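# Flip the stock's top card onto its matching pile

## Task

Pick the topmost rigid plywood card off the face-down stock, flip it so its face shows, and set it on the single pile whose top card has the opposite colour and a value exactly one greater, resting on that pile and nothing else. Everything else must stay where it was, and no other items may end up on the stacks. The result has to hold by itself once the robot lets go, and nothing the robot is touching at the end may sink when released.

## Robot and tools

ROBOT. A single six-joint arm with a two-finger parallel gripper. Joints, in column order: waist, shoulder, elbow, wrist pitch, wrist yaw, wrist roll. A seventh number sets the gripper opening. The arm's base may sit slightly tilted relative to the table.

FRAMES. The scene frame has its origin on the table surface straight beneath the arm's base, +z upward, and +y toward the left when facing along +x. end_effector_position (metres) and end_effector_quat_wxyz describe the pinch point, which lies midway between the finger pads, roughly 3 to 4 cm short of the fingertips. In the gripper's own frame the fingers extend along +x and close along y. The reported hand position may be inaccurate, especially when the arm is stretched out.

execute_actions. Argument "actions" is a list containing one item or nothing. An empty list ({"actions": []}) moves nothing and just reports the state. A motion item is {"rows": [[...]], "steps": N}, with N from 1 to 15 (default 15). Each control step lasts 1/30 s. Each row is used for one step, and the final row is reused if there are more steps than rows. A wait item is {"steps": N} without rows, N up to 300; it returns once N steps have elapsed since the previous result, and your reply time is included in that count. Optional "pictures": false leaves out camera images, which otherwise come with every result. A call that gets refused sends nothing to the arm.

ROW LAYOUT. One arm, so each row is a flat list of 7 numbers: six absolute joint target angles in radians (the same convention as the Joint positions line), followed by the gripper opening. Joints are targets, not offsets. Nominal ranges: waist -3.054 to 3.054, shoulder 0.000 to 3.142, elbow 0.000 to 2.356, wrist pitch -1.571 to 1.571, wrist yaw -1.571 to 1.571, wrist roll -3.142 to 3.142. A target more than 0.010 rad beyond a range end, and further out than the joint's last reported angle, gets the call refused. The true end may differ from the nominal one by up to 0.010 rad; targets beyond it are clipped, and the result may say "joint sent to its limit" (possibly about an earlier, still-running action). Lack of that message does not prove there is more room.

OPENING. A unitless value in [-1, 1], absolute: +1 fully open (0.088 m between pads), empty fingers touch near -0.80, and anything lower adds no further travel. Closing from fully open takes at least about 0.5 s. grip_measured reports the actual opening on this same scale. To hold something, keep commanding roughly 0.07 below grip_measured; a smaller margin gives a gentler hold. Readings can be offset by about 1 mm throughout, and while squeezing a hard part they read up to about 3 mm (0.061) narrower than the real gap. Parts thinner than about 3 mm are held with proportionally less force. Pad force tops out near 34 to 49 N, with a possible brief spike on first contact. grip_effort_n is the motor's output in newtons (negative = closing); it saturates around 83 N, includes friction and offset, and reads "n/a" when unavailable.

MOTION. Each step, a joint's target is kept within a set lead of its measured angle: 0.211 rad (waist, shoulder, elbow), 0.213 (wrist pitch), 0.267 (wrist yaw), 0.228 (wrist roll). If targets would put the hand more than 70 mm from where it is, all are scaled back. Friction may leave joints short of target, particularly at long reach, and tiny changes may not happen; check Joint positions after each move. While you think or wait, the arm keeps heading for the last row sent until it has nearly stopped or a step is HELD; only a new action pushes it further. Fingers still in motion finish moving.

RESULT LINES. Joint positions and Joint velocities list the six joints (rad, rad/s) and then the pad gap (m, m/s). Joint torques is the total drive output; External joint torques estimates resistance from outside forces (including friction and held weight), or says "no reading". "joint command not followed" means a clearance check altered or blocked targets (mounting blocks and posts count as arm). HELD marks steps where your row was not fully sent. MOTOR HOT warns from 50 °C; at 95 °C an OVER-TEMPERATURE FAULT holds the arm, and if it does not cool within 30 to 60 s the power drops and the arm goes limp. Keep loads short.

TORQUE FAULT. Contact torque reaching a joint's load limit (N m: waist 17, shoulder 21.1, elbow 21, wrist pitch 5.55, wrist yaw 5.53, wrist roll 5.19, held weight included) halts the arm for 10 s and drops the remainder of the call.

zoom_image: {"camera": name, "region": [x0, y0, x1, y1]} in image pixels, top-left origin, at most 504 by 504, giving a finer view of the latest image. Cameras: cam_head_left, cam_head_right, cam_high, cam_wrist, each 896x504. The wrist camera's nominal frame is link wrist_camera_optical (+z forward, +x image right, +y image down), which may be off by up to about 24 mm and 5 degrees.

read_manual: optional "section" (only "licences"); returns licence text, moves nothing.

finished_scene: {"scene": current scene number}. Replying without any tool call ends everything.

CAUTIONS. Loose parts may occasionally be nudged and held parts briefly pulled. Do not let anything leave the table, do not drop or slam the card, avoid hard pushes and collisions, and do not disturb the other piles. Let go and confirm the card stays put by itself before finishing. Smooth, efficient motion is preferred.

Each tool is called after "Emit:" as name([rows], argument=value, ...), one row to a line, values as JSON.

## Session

Emit:
execute_actions(actions=[])

Scene clock: 0.00 s of 4800.00 s.
end_effector_position=(+0.3913, -0.1086, +0.3588) grip_measured=+0.092 grip_effort_n=n/a end_effector_quat_wxyz=(+0.833, +0.082, +0.518, -0.177) end_effector_velocity=(-0.000, -0.001, +0.003) end_effector_angular_velocity=(-0.017, -0.002, +0.008)
Joint positions: [-0.753  2.445  2.276 -1.477 -0.674 -0.266  0.043]
Joint velocities: [-0.002 -0.002  0.002  0.007  0.007 -0.007 -0.   ]
Joint torques (N m, as the arm reports them, + toward a larger angle): no reading
External joint torques (N m, as the arm's controller estimates them; a push from outside toward a larger angle lowers the number): no reading
Motor temperatures (°C, as the motors report them): [36 30 30 29 28 26]
Heat: hottest waist 36 °C (+0.0 °C/min).

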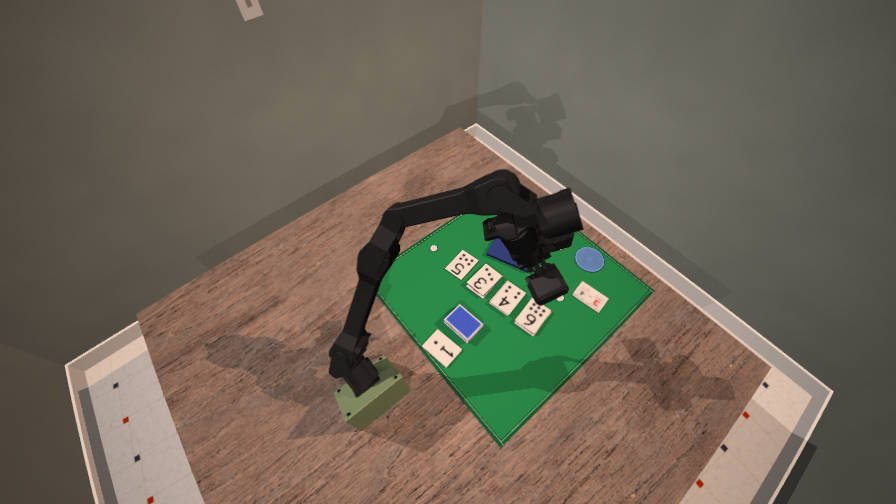

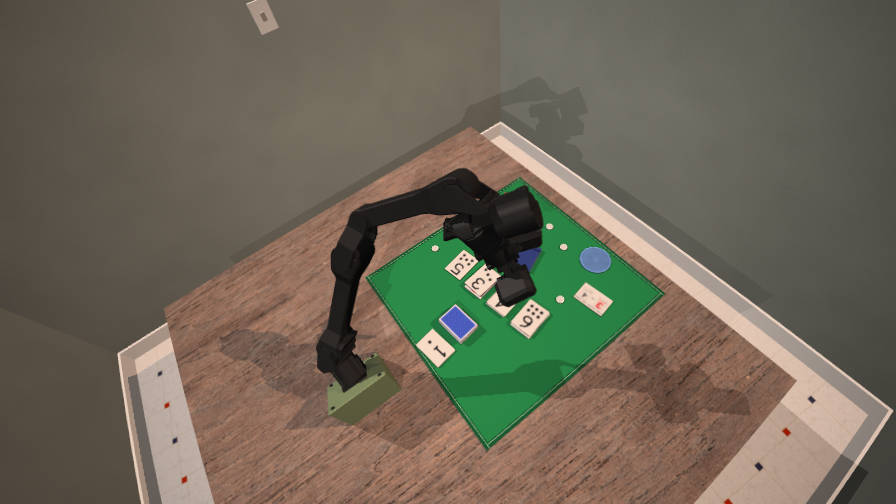

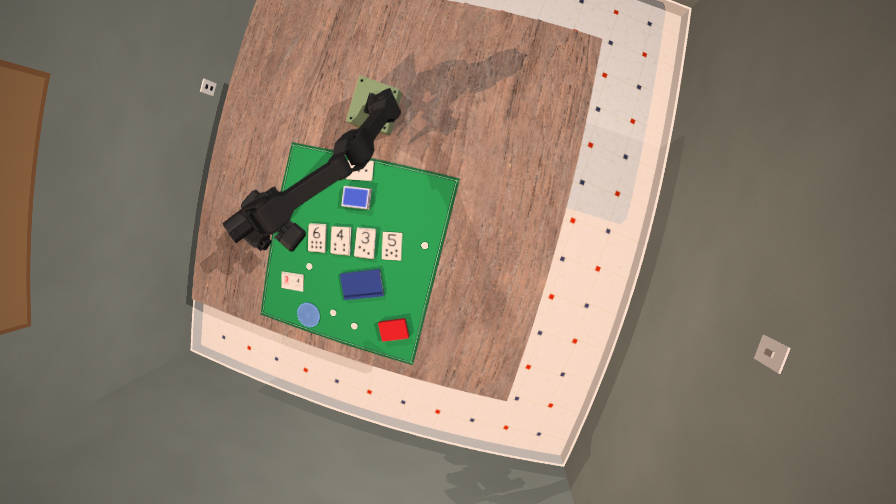

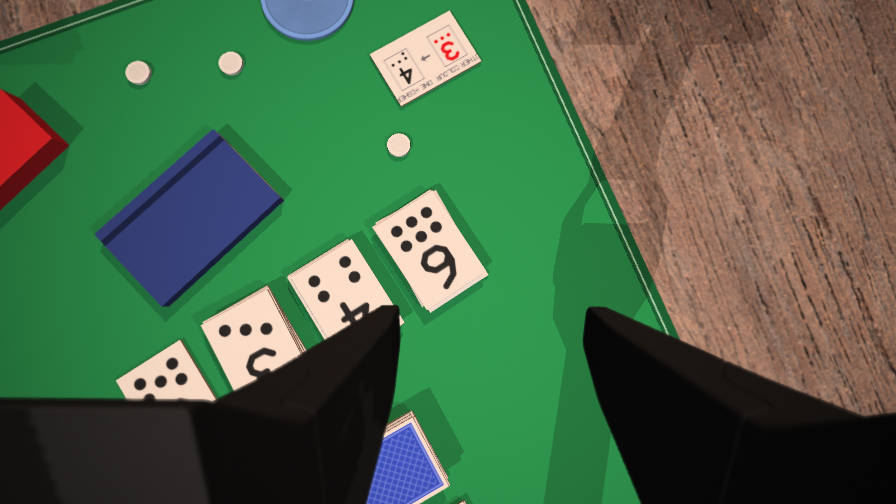

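Emit:
execute_actions([
  {"rows":[[0.12,1.5,0.9,-0.8,0.228,1.6,0.2]]},
], pictures=false)

Emit:
execute_actions([
  {"steps":40},
], pictures=false)

Emit:
execute_actions([
  {"rows":[[0.29,1.72,0.80,-0.51,0.228,1.66,0.2]]},
])

Scene clock: 6.90 s of 4800.00 s.
end_effector_position=(+0.4232, +0.0995, +0.2573) grip_measured=+0.197 grip_effort_n=16.0 end_effector_quat_wxyz=(+0.854, -0.119, +0.326, -0.387) end_effector_velocity=(-0.266, +0.489, -0.324) end_effector_angular_velocity=(+0.487, -0.714, +0.342)
Joint positions: [ 0.     1.738  1.515 -0.822  0.178  0.592  0.049]
Joint velocities: [ 1.482 -1.521 -1.541  0.432  0.432  1.795  0.   ]
Joint torques (N m, as the arm reports them, + toward a larger angle): [-8.21 -7.58  1.9   0.42  0.89  0.16]
External joint torques (N m, as the arm's controller estimates them; a push from outside toward a larger angle lowers the number): [-0.9  -1.46 -1.7   0.22  0.2   0.13]
Motor temperatures (°C, as the motors report them): [37 31 31 29 28 26]
Heat: hottest waist 37 °C (+8.7 °C/min).
Steps of this call (steps 1 to 90: nothing new was sent; then 3.40 s passed at rest; steps 91 to 105: all 15 steps of this action). Readings (joint positions):
91: [-0.746 2.422 2.246 -1.438 -0.636 -0.228]
92: [-0.721 2.381 2.185 -1.376 -0.544 -0.163]
94: [-0.635 2.293 2.070 -1.266 -0.401 -0.042]
98: [-0.398 2.086 1.854 -1.034 -0.119 0.202]
105: the state above

Scene clock: 8.23 s of 4800.00 s.
end_effector_position=(+0.2775, +0.0410, +0.1541) grip_measured=+0.197 grip_effort_n=16.0 end_effector_quat_wxyz=(+0.741, +0.210, +0.187, -0.610) end_effector_velocity=(-0.004, -0.001, -0.001) end_effector_angular_velocity=(+0.002, +0.026, +0.002)
Joint positions: [ 0.122  1.506  0.907 -0.801  0.225  1.598  0.049]
Joint velocities: [-0.002 -0.002 -0.007 -0.007 -0.007 -0.022 -0.   ]
Joint torques (N m, as the arm reports them, + toward a larger angle): [-4.59 -4.53  2.25  0.42  0.8   0.11]
External joint torques (N m, as the arm's controller estimates them; a push from outside toward a larger angle lowers the number): [-0.59 -0.8  -1.35  0.13  0.2   0.1 ]
Motor temperatures (°C, as the motors report them): [37 31 31 29 28 26]
Heat: hottest waist 37 °C (+7.3 °C/min).
Steps of this call (steps 1 to 40: the robot went on to your last target). Readings (joint positions):
1: [0.048 1.685 1.461 -0.814 0.189 0.655]
2: [0.087 1.632 1.403 -0.812 0.196 0.720]
4: [0.128 1.544 1.291 -0.806 0.209 0.850]
8: [0.123 1.497 1.086 -0.800 0.223 1.093]
40: the state above

Scene clock: 8.73 s of 4800.00 s.
end_effector_position=(+0.2850, +0.0252, +0.0682) grip_measured=+0.197 grip_effort_n=16.0 end_effector_quat_wxyz=(+0.752, +0.178, +0.229, -0.593) end_effector_velocity=(+0.009, +0.004, -0.003) end_effector_angular_velocity=(+0.030, -0.013, +0.044)
Joint positions: [ 0.291  1.715  0.801 -0.513  0.225  1.658  0.049]
Joint velocities: [-0.002 -0.002 -0.002  0.051 -0.022 -0.022 -0.   ]
Joint torques (N m, as the arm reports them, + toward a larger angle): [-4.99 -3.87  1.87  0.25  0.78  0.11]
External joint torques (N m, as the arm's controller estimates them; a push from outside toward a larger angle lowers the number): [-0.66  0.59 -0.59  0.19  0.19  0.1 ]
Motor temperatures (°C, as the motors report them): [37 31 31 29 28 26]
Heat: hottest waist 37 °C (+6.9 °C/min).
Steps of this call (steps 1 to 15: all 15 steps of this action). Readings (joint positions):
1: [0.130 1.522 0.896 -0.779 0.233 1.607]
2: [0.159 1.549 0.881 -0.713 0.239 1.622]
4: [0.234 1.639 0.850 -0.603 0.228 1.640]
8: [0.291 1.714 0.801 -0.537 0.223 1.654]
15: the state above

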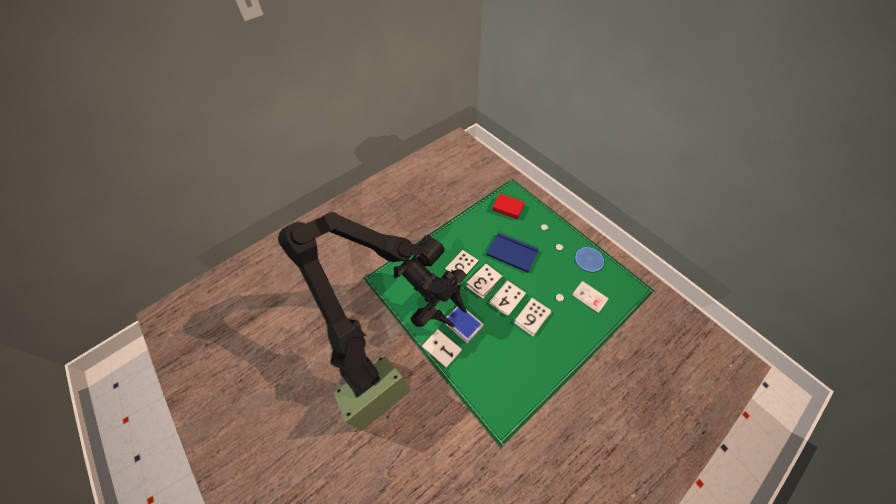

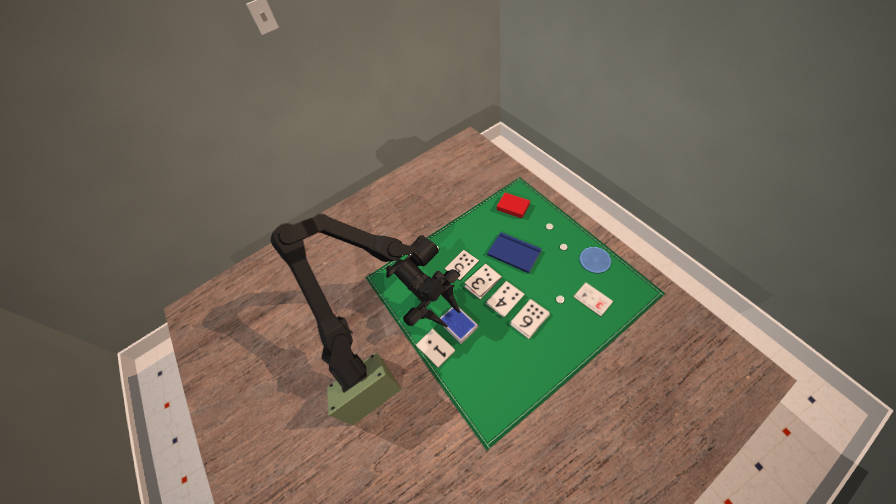

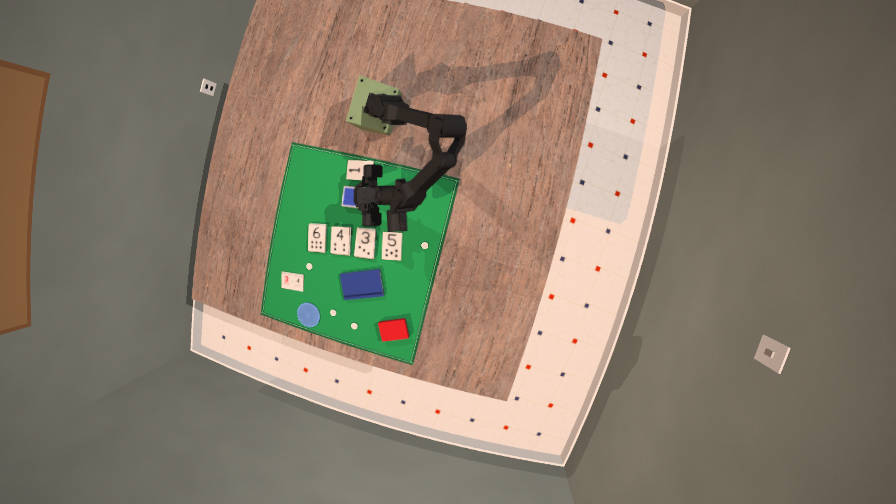

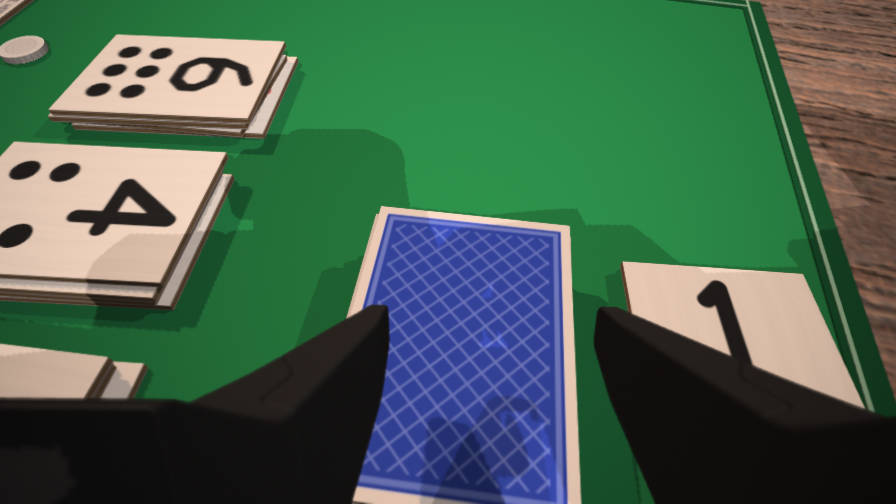

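Emit:
execute_actions([
  {"rows":[[0.265,1.815,0.935,-0.65,0.21,1.725,0.05]]},
])

Scene clock: 15.10 s of 4800.00 s.
end_effector_position=(+0.2930, +0.0233, +0.0701) grip_measured=+0.054 grip_effort_n=-16.5 end_effector_quat_wxyz=(+0.714, +0.190, +0.218, -0.638) end_effector_velocity=(-0.001, -0.000, -0.000) end_effector_angular_velocity=(+0.005, +0.011, -0.004)
Joint positions: [ 0.269  1.806  0.928 -0.648  0.212  1.722  0.042]
Joint velocities: [-0.002  0.002  0.002 -0.007 -0.007 -0.007 -0.   ]
Joint torques (N m, as the arm reports them, + toward a larger angle): [-5.74 -3.84  2.7  -0.04  0.56  0.1 ]
External joint torques (N m, as the arm's controller estimates them; a push from outside toward a larger angle lowers the number): [-0.96  1.01  0.19 -0.03 -0.03  0.1 ]
Motor temperatures (°C, as the motors report them): [37 32 31 29 28 26]
Heat: hottest waist 37 °C (+4.0 °C/min).
Steps of this call (steps 1 to 15: the robot went on to your last target; steps 16 to 90: nothing new was sent; then 2.87 s passed at rest; steps 91 to 105: all 15 steps of this action). Readings (joint positions):
91: [0.290 1.727 0.817 -0.539 0.223 1.670]
92: [0.285 1.750 0.851 -0.582 0.221 1.688]
94: [0.275 1.788 0.898 -0.609 0.217 1.707]
98: [0.269 1.803 0.924 -0.640 0.213 1.719]
105: the state above

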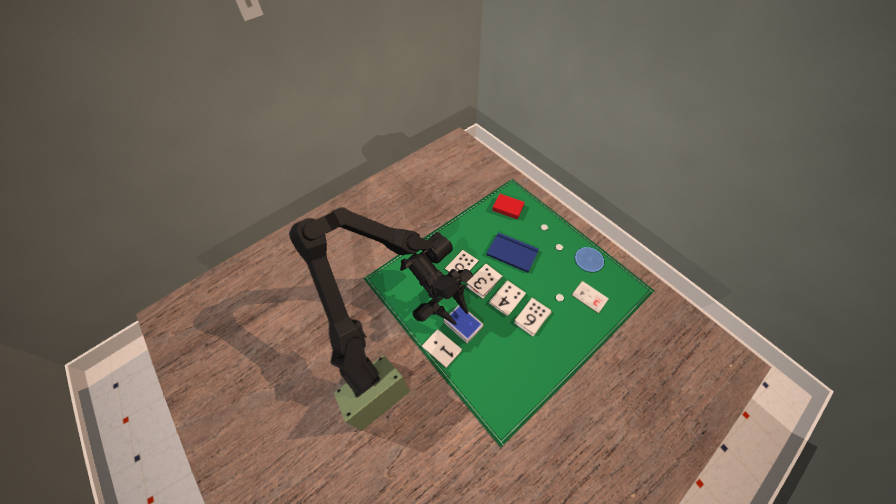

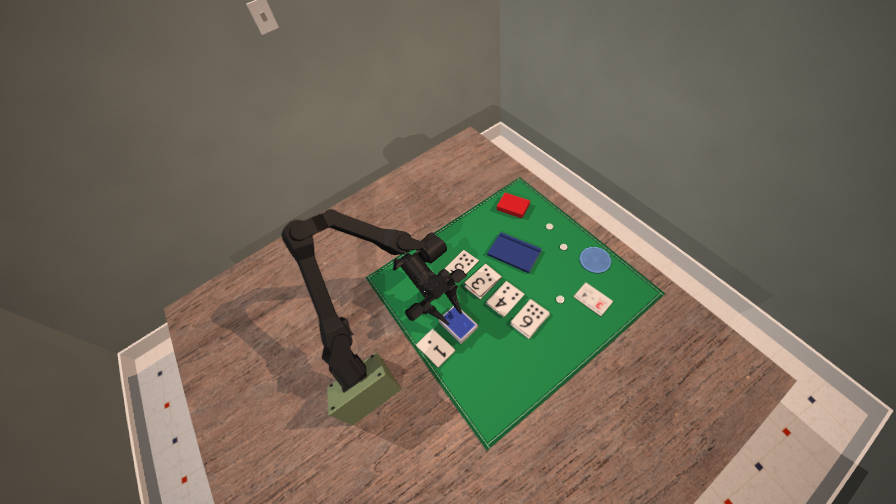

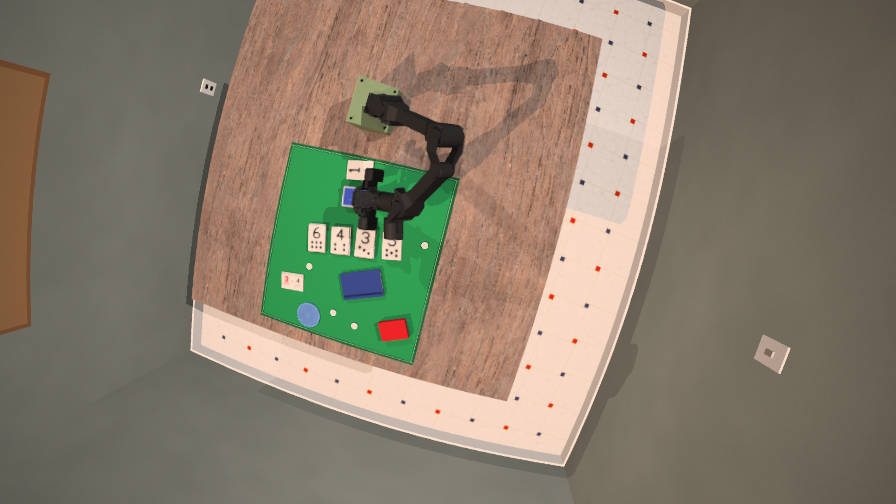

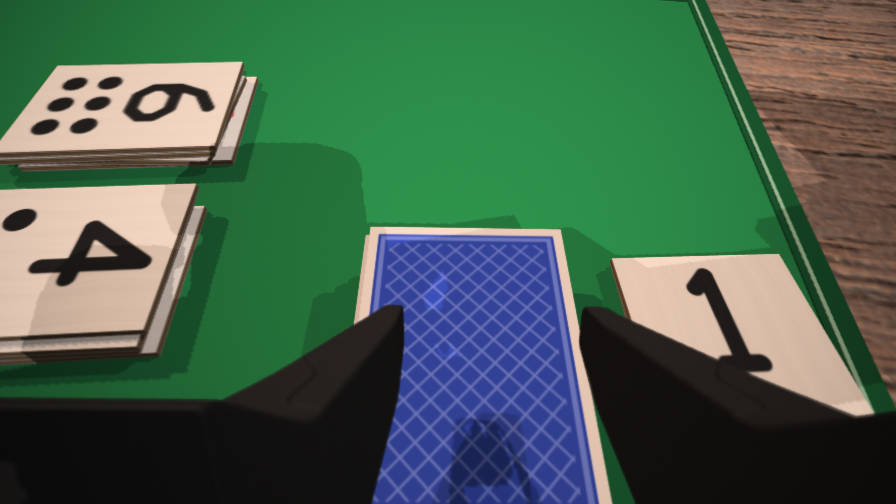

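Emit:
execute_actions([
  {"rows":[[0.285,1.842,0.951,-0.64,0.21,1.745,0.05]],"steps":12},
], pictures=false)

Emit:
execute_actions([
  {"rows":[[0.292,1.85,0.951,-0.632,0.21,1.752,0.05]],"steps":10},
], pictures=false)

Emit:
execute_actions([
  {"rows":[[0.299,1.858,0.951,-0.624,0.21,1.759,0.05]],"steps":10},
], pictures=false)

Emit:
execute_actions([
  {"rows":[[0.306,1.866,0.951,-0.616,0.21,1.766,0.05]],"steps":10},
])

Scene clock: 29.27 s of 4800.00 s.
end_effector_position=(+0.2964, +0.0245, +0.0632) grip_measured=+0.053 grip_effort_n=-16.0 end_effector_quat_wxyz=(+0.713, +0.191, +0.217, -0.639) end_effector_velocity=(+0.003, +0.001, +0.000) end_effector_angular_velocity=(+0.009, -0.003, +0.010)
Joint positions: [ 0.285  1.833  0.944 -0.642  0.212  1.743  0.042]
Joint velocities: [-0.002 -0.002  0.002  0.007 -0.007 -0.007 -0.   ]
Joint torques (N m, as the arm reports them, + toward a larger angle): [-5.42 -3.95  2.59  0.18  0.59  0.1 ]
External joint torques (N m, as the arm's controller estimates them; a push from outside toward a larger angle lowers the number): [-0.54  1.03  0.22  0.24  0.    0.1 ]
Motor temperatures (°C, as the motors report them): [37 32 31 29 28 26]
Heat: hottest waist 37 °C (+2.1 °C/min).
Steps of this call (steps 1 to 15: the robot went on to your last target; steps 16 to 90: nothing new was sent; then 10.77 s passed at rest; steps 91 to 102: all 12 steps of this action). Readings (joint positions):
91: [0.270 1.810 0.930 -0.648 0.212 1.727]
92: [0.273 1.815 0.935 -0.648 0.212 1.732]
94: [0.280 1.827 0.941 -0.643 0.212 1.738]
98: [0.285 1.833 0.943 -0.642 0.212 1.742]
102: the state above

Scene clock: 29.60 s of 4800.00 s.
end_effector_position=(+0.2972, +0.0248, +0.0602) grip_measured=+0.053 grip_effort_n=-16.0 end_effector_quat_wxyz=(+0.714, +0.192, +0.217, -0.638) end_effector_velocity=(-0.002, -0.000, +0.000) end_effector_angular_velocity=(+0.005, +0.011, -0.004)
Joint positions: [ 0.292  1.841  0.945 -0.634  0.212  1.75   0.042]
Joint velocities: [-0.002 -0.002 -0.002 -0.007 -0.007 -0.007 -0.   ]
Joint torques (N m, as the arm reports them, + toward a larger angle): [-5.42 -3.97  2.53  0.19  0.59  0.11]
External joint torques (N m, as the arm's controller estimates them; a push from outside toward a larger angle lowers the number): [-0.52  1.01  0.21  0.25  0.    0.1 ]
Motor temperatures (°C, as the motors report them): [37 32 31 29 28 26]
Heat: hottest waist 37 °C (+2.0 °C/min).
Steps of this call (steps 1 to 10: all 10 steps of this action). Readings (joint positions):
1: [0.285 1.834 0.944 -0.641 0.212 1.744]
2: [0.286 1.836 0.944 -0.638 0.212 1.746]
4: [0.289 1.840 0.945 -0.635 0.212 1.748]
8: [0.292 1.841 0.945 -0.634 0.212 1.749]
10: the state above

Scene clock: 29.93 s of 4800.00 s.
end_effector_position=(+0.2978, +0.0249, +0.0571) grip_measured=+0.053 grip_effort_n=-16.0 end_effector_quat_wxyz=(+0.714, +0.192, +0.217, -0.637) end_effector_velocity=(+0.001, +0.000, -0.000) end_effector_angular_velocity=(+0.007, +0.013, +0.014)
Joint positions: [ 0.299  1.849  0.945 -0.626  0.212  1.756  0.042]
Joint velocities: [-0.002 -0.002 -0.002  0.007 -0.007 -0.022 -0.   ]
Joint torques (N m, as the arm reports them, + toward a larger angle): [-5.43 -4.01  2.42  0.16  0.58  0.11]
External joint torques (N m, as the arm's controller estimates them; a push from outside toward a larger angle lowers the number): [-0.52  0.98  0.15  0.23  0.    0.11]
Motor temperatures (°C, as the motors report them): [37 32 31 29 28 26]
Heat: hottest waist 37 °C (+2.0 °C/min).
Steps of this call (steps 1 to 10: all 10 steps of this action). Readings (joint positions):
1: [0.292 1.843 0.945 -0.633 0.212 1.751]
2: [0.293 1.844 0.945 -0.630 0.212 1.753]
4: [0.296 1.848 0.945 -0.627 0.212 1.755]
8: [0.299 1.849 0.945 -0.626 0.212 1.756]
10: the state above

Scene clock: 30.27 s of 4800.00 s.
end_effector_position=(+0.2982, +0.0250, +0.0539) grip_measured=+0.053 grip_effort_n=-16.0 end_effector_quat_wxyz=(+0.714, +0.193, +0.217, -0.637) end_effector_velocity=(-0.002, -0.000, +0.000) end_effector_angular_velocity=(+0.004, +0.011, -0.004)
Joint positions: [ 0.305  1.857  0.945 -0.618  0.212  1.764  0.042]
Joint velocities: [-0.002 -0.002 -0.002 -0.007 -0.007 -0.007 -0.   ]
Joint torques (N m, as the arm reports them, + toward a larger angle): [-5.44 -4.06  2.4   0.16  0.58  0.11]
External joint torques (N m, as the arm's controller estimates them; a push from outside toward a larger angle lowers the number): [-0.51  0.95  0.2   0.26  0.    0.1 ]
Motor temperatures (°C, as the motors report them): [37 32 31 29 28 26]
Heat: hottest waist 37 °C (+2.0 °C/min).
Steps of this call (steps 1 to 10: all 10 steps of this action). Readings (joint positions):
1: [0.299 1.850 0.945 -0.625 0.212 1.758]
2: [0.300 1.852 0.945 -0.622 0.212 1.760]
4: [0.303 1.856 0.945 -0.619 0.212 1.762]
8: [0.305 1.857 0.945 -0.618 0.212 1.764]
10: the state above

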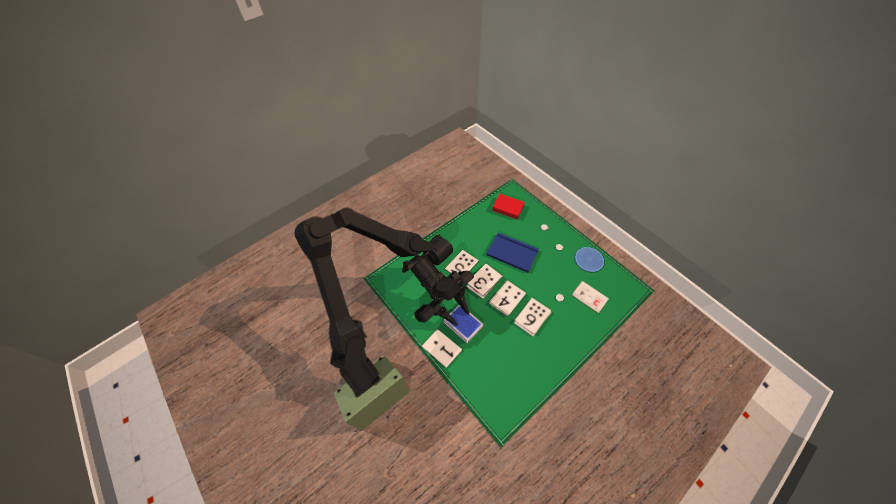

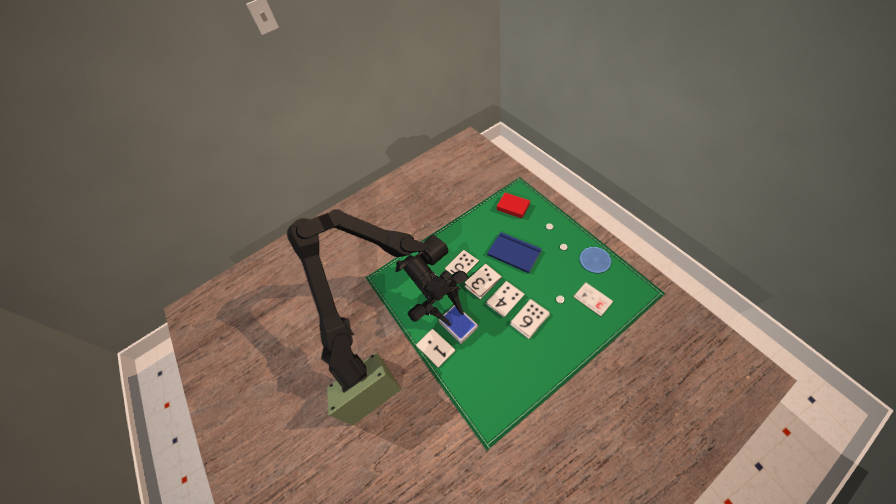

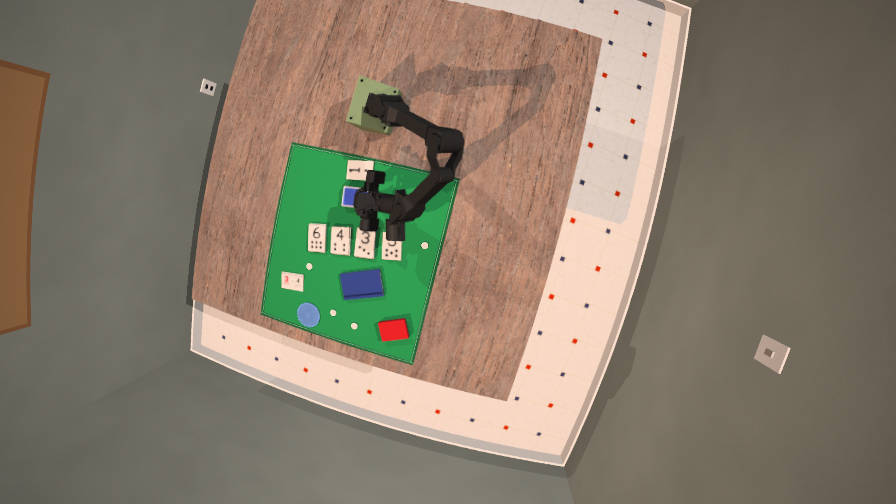

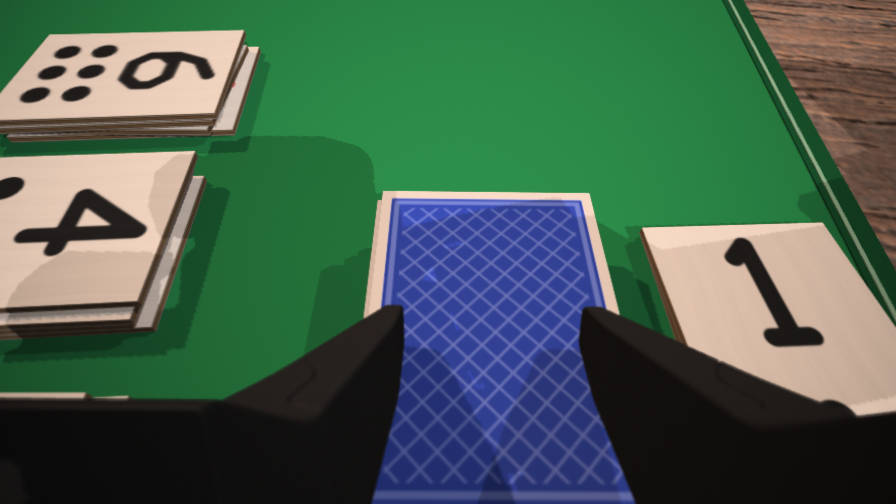

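Emit:
execute_actions([
  {"rows":[[0.311,1.872,0.951,-0.61,0.21,1.771,0.05]],"steps":10},
], pictures=false)

Emit:
execute_actions([
  {"rows":[[0.317,1.879,0.951,-0.603,0.21,1.777,0.05]],"steps":10},
], pictures=false)

Scene clock: 34.70 s of 4800.00 s.
end_effector_position=(+0.2987, +0.0249, +0.0523) grip_measured=+0.053 grip_effort_n=-16.0 end_effector_quat_wxyz=(+0.715, +0.194, +0.216, -0.636) end_effector_velocity=(-0.004, -0.000, -0.001) end_effector_angular_velocity=(+0.004, +0.006, -0.012)
Joint positions: [ 0.309  1.862  0.945 -0.613  0.212  1.769  0.042]
Joint velocities: [ 0.002 -0.002 -0.007 -0.007 -0.007  0.007 -0.   ]
Joint torques (N m, as the arm reports them, + toward a larger angle): [-5.31 -3.9   2.32  0.22  0.57  0.09]
External joint torques (N m, as the arm's controller estimates them; a push from outside toward a larger angle lowers the number): [-0.39  1.13  0.17  0.32 -0.01  0.08]
Motor temperatures (°C, as the motors report them): [38 32 31 29 28 26]
Heat: hottest waist 38 °C (+3.5 °C/min).
Steps of this call (steps 1 to 15: the robot went on to your last target; steps 16 to 90: nothing new was sent; then 1.10 s passed at rest; steps 91 to 100: all 10 steps of this action). Readings (joint positions):
91: [0.306 1.858 0.945 -0.617 0.212 1.765]
92: [0.307 1.859 0.945 -0.615 0.212 1.766]
94: [0.309 1.862 0.945 -0.613 0.212 1.768]
98: [0.309 1.862 0.945 -0.613 0.212 1.769]
100: the state above

Scene clock: 35.03 s of 4800.00 s.
end_effector_position=(+0.2992, +0.0243, +0.0516) grip_measured=+0.053 grip_effort_n=-15.1 end_effector_quat_wxyz=(+0.715, +0.195, +0.213, -0.637) end_effector_velocity=(-0.002, -0.000, +0.000) end_effector_angular_velocity=(+0.004, +0.011, -0.004)
Joint positions: [ 0.31   1.866  0.945 -0.608  0.216  1.776  0.042]
Joint velocities: [-0.002 -0.002 -0.002 -0.007 -0.007 -0.007  0.   ]
Joint torques (N m, as the arm reports them, + toward a larger angle): [-4.89 -3.46  2.32  0.43  0.4   0.06]
External joint torques (N m, as the arm's controller estimates them; a push from outside toward a larger angle lowers the number): [ 0.06  1.58  0.14  0.52 -0.19  0.06]
Motor temperatures (°C, as the motors report them): [38 32 31 29 28 26]
Heat: hottest waist 38 °C (+3.4 °C/min).
Steps of this call (steps 1 to 10: all 10 steps of this action). Readings (joint positions):
1: [0.309 1.863 0.945 -0.612 0.212 1.770]
2: [0.310 1.864 0.945 -0.611 0.213 1.772]
4: [0.310 1.865 0.945 -0.609 0.215 1.775]
8: [0.310 1.866 0.945 -0.608 0.216 1.776]
10: the state above

Emit:
execute_actions([
  {"rows":[[0.30,1.85,0.951,-0.62,0.208,1.765,0.05],[0.30,1.85,0.951,-0.62,0.208,1.765,0.05],[0.30,1.85,0.951,-0.62,0.208,1.765,0.05],[0.30,1.85,0.951,-0.62,0.208,1.765,0.7]]},
], pictures=false)

Emit:
execute_actions([
  {"rows":[[0.3157,1.877,0.951,-0.605,0.208,1.776,0.7]]},
], pictures=false)

Scene clock: 41.60 s of 4800.00 s.
end_effector_position=(+0.2980, +0.0242, +0.0534) grip_measured=+0.689 grip_effort_n=16.0 end_effector_quat_wxyz=(+0.713, +0.194, +0.216, -0.638) end_effector_velocity=(+0.001, +0.001, -0.001) end_effector_angular_velocity=(+0.007, +0.016, +0.018)
Joint positions: [ 0.305  1.861  0.946 -0.618  0.21   1.767  0.073]
Joint velocities: [ 0.002 -0.002 -0.002  0.007 -0.007 -0.022  0.004]
Joint torques (N m, as the arm reports them, + toward a larger angle): [-5.92 -6.61  2.28 -0.09  0.56 -0.07]
External joint torques (N m, as the arm's controller estimates them; a push from outside toward a larger angle lowers the number): [-1.01 -1.54 -0.01 -0.03 -0.02 -0.08]
Motor temperatures (°C, as the motors report them): [38 32 31 29 28 26]
Heat: hottest waist 38 °C (+2.9 °C/min).
Steps of this call (steps 1 to 15: the robot went on to your last target; steps 16 to 90: nothing new was sent; then 3.07 s passed at rest; steps 91 to 105: all 15 steps of this action). Readings (joint positions):
91: [0.310 1.866 0.945 -0.608 0.217 1.776]
92: [0.309 1.865 0.946 -0.609 0.215 1.774]
94: [0.306 1.864 0.946 -0.614 0.211 1.770]
98: [0.305 1.863 0.946 -0.617 0.210 1.768]
105: the state above

Scene clock: 42.10 s of 4800.00 s.
end_effector_position=(+0.2990, +0.0255, +0.0493) grip_measured=+0.697 grip_effort_n=16.0 end_effector_quat_wxyz=(+0.715, +0.194, +0.218, -0.636) end_effector_velocity=(+0.002, +0.001, -0.002) end_effector_angular_velocity=(+0.010, -0.008, +0.001)
Joint positions: [ 0.315  1.869  0.946 -0.606  0.21   1.774  0.073]
Joint velocities: [ 0.002  0.002  0.002  0.007 -0.007  0.007  0.   ]
Joint torques (N m, as the arm reports them, + toward a larger angle): [-5.47 -4.06  2.21  0.16  0.57  0.11]
External joint torques (N m, as the arm's controller estimates them; a push from outside toward a larger angle lowers the number): [-0.58  0.97  0.04  0.24 -0.01  0.11]
Motor temperatures (°C, as the motors report them): [38 32 31 29 28 26]
Heat: hottest waist 38 °C (+2.9 °C/min).
Steps of this call (steps 1 to 15: all 15 steps of this action). Readings (joint positions):
1: [0.305 1.862 0.946 -0.618 0.210 1.767]
2: [0.307 1.862 0.946 -0.616 0.210 1.769]
4: [0.312 1.864 0.946 -0.610 0.210 1.771]
8: [0.315 1.868 0.946 -0.607 0.210 1.773]
15: the state above

Emit:
execute_actions([
  {"rows":[[0.3157,1.877,0.951,-0.605,0.208,1.776,0.25]],"steps":12},
], pictures=false)

Emit:
execute_actions([
  {"rows":[[0.305,1.86,0.951,-0.62,0.208,1.77,0.25],[0.295,1.845,0.951,-0.635,0.208,1.76,0.25],[0.28,1.825,0.951,-0.655,0.208,1.75,0.25],[0.26,1.805,0.951,-0.675,0.208,1.73,0.25],[0.24,1.78,0.951,-0.70,0.208,1.71,0.25],[0.21,1.75,0.951,-0.73,0.208,1.68,0.25],[0.18,1.71,0.951,-0.77,0.208,1.65,0.25],[0.14,1.67,0.951,-0.81,0.208,1.61,0.25],[0.09,1.62,0.951,-0.86,0.208,1.56,0.25]]},
])

Scene clock: 50.87 s of 4800.00 s.
end_effector_position=(+0.2990, +0.0254, +0.0494) grip_measured=+0.459 grip_effort_n=-83.5 end_effector_quat_wxyz=(+0.715, +0.194, +0.217, -0.636) end_effector_velocity=(+0.001, +0.000, -0.000) end_effector_angular_velocity=(+0.010, -0.011, -0.002)
Joint positions: [ 0.315  1.869  0.946 -0.606  0.21   1.774  0.062]
Joint velocities: [-0.002 -0.002 -0.002  0.007 -0.007  0.007 -0.   ]
Joint torques (N m, as the arm reports them, + toward a larger angle): [-5.47 -4.1   2.22  0.13  0.56  0.11]
External joint torques (N m, as the arm's controller estimates them; a push from outside toward a larger angle lowers the number): [-0.52  0.94  0.02  0.2  -0.02  0.1 ]
Motor temperatures (°C, as the motors report them): [38 32 31 29 28 26]
Heat: hottest waist 38 °C (+2.4 °C/min).
Steps of this call (steps 1 to 15: the robot went on to your last target; steps 16 to 90: nothing new was sent; then 5.37 s passed at rest; steps 91 to 102: all 12 steps of this action). Readings (joint positions):
91: [0.315 1.869 0.946 -0.606 0.210 1.774]
92: [0.315 1.869 0.946 -0.606 0.210 1.774]
94: [0.315 1.869 0.946 -0.606 0.210 1.774]
98: [0.315 1.869 0.946 -0.606 0.210 1.774]
102: the state above

Scene clock: 51.37 s of 4800.00 s.
end_effector_position=(+0.2745, +0.0216, +0.1434) grip_measured=+0.459 grip_effort_n=-83.5 end_effector_quat_wxyz=(+0.701, +0.190, +0.211, -0.653) end_effector_velocity=(-0.035, +0.001, -0.002) end_effector_angular_velocity=(+0.007, +0.198, -0.062)
Joint positions: [ 0.092  1.627  0.951 -0.849  0.21   1.571  0.062]
Joint velocities: [ 0.002 -0.002  0.002 -0.168 -0.022 -0.095 -0.   ]
Joint torques (N m, as the arm reports them, + toward a larger angle): [-4.85 -4.67  2.84  0.21  0.56 -0.06]
External joint torques (N m, as the arm's controller estimates them; a push from outside toward a larger angle lowers the number): [-0.62 -0.93 -0.27 -0.01  0.   -0.07]
Motor temperatures (°C, as the motors report them): [38 32 31 29 28 26]
Heat: hottest waist 38 °C (+2.3 °C/min).
Steps of this call (steps 1 to 15: all 15 steps of this action). Readings (joint positions):
1: [0.315 1.869 0.946 -0.607 0.210 1.774]
2: [0.313 1.868 0.946 -0.611 0.209 1.773]
4: [0.302 1.857 0.946 -0.637 0.207 1.759]
8: [0.227 1.772 0.946 -0.727 0.206 1.682]
15: the state above

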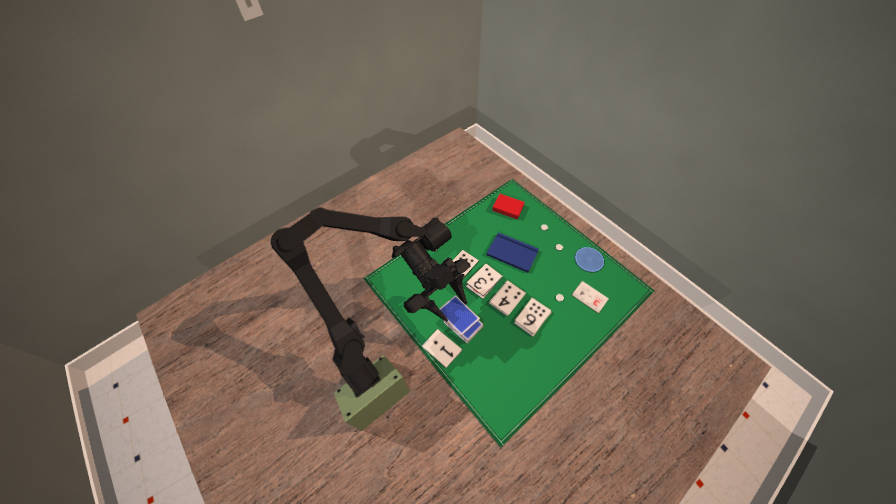

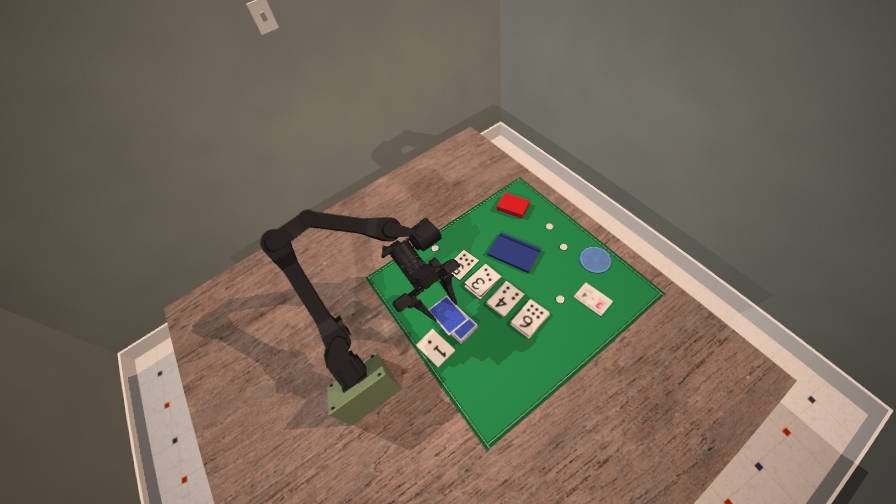

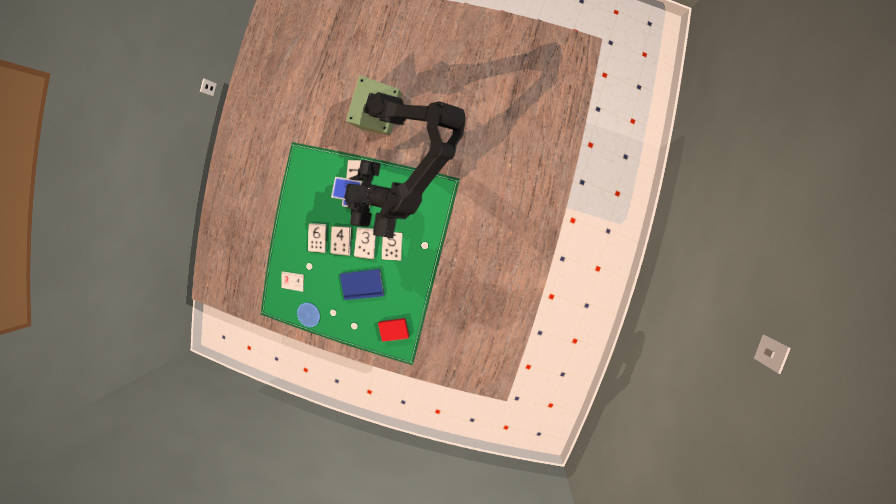

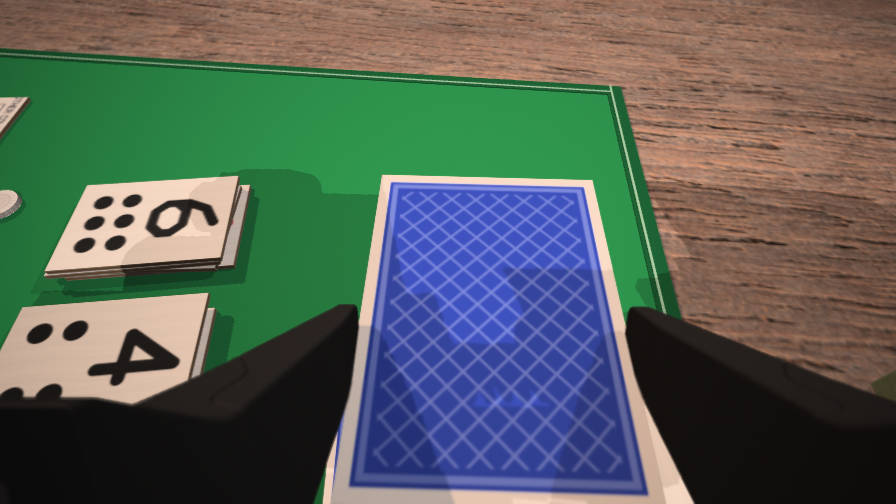

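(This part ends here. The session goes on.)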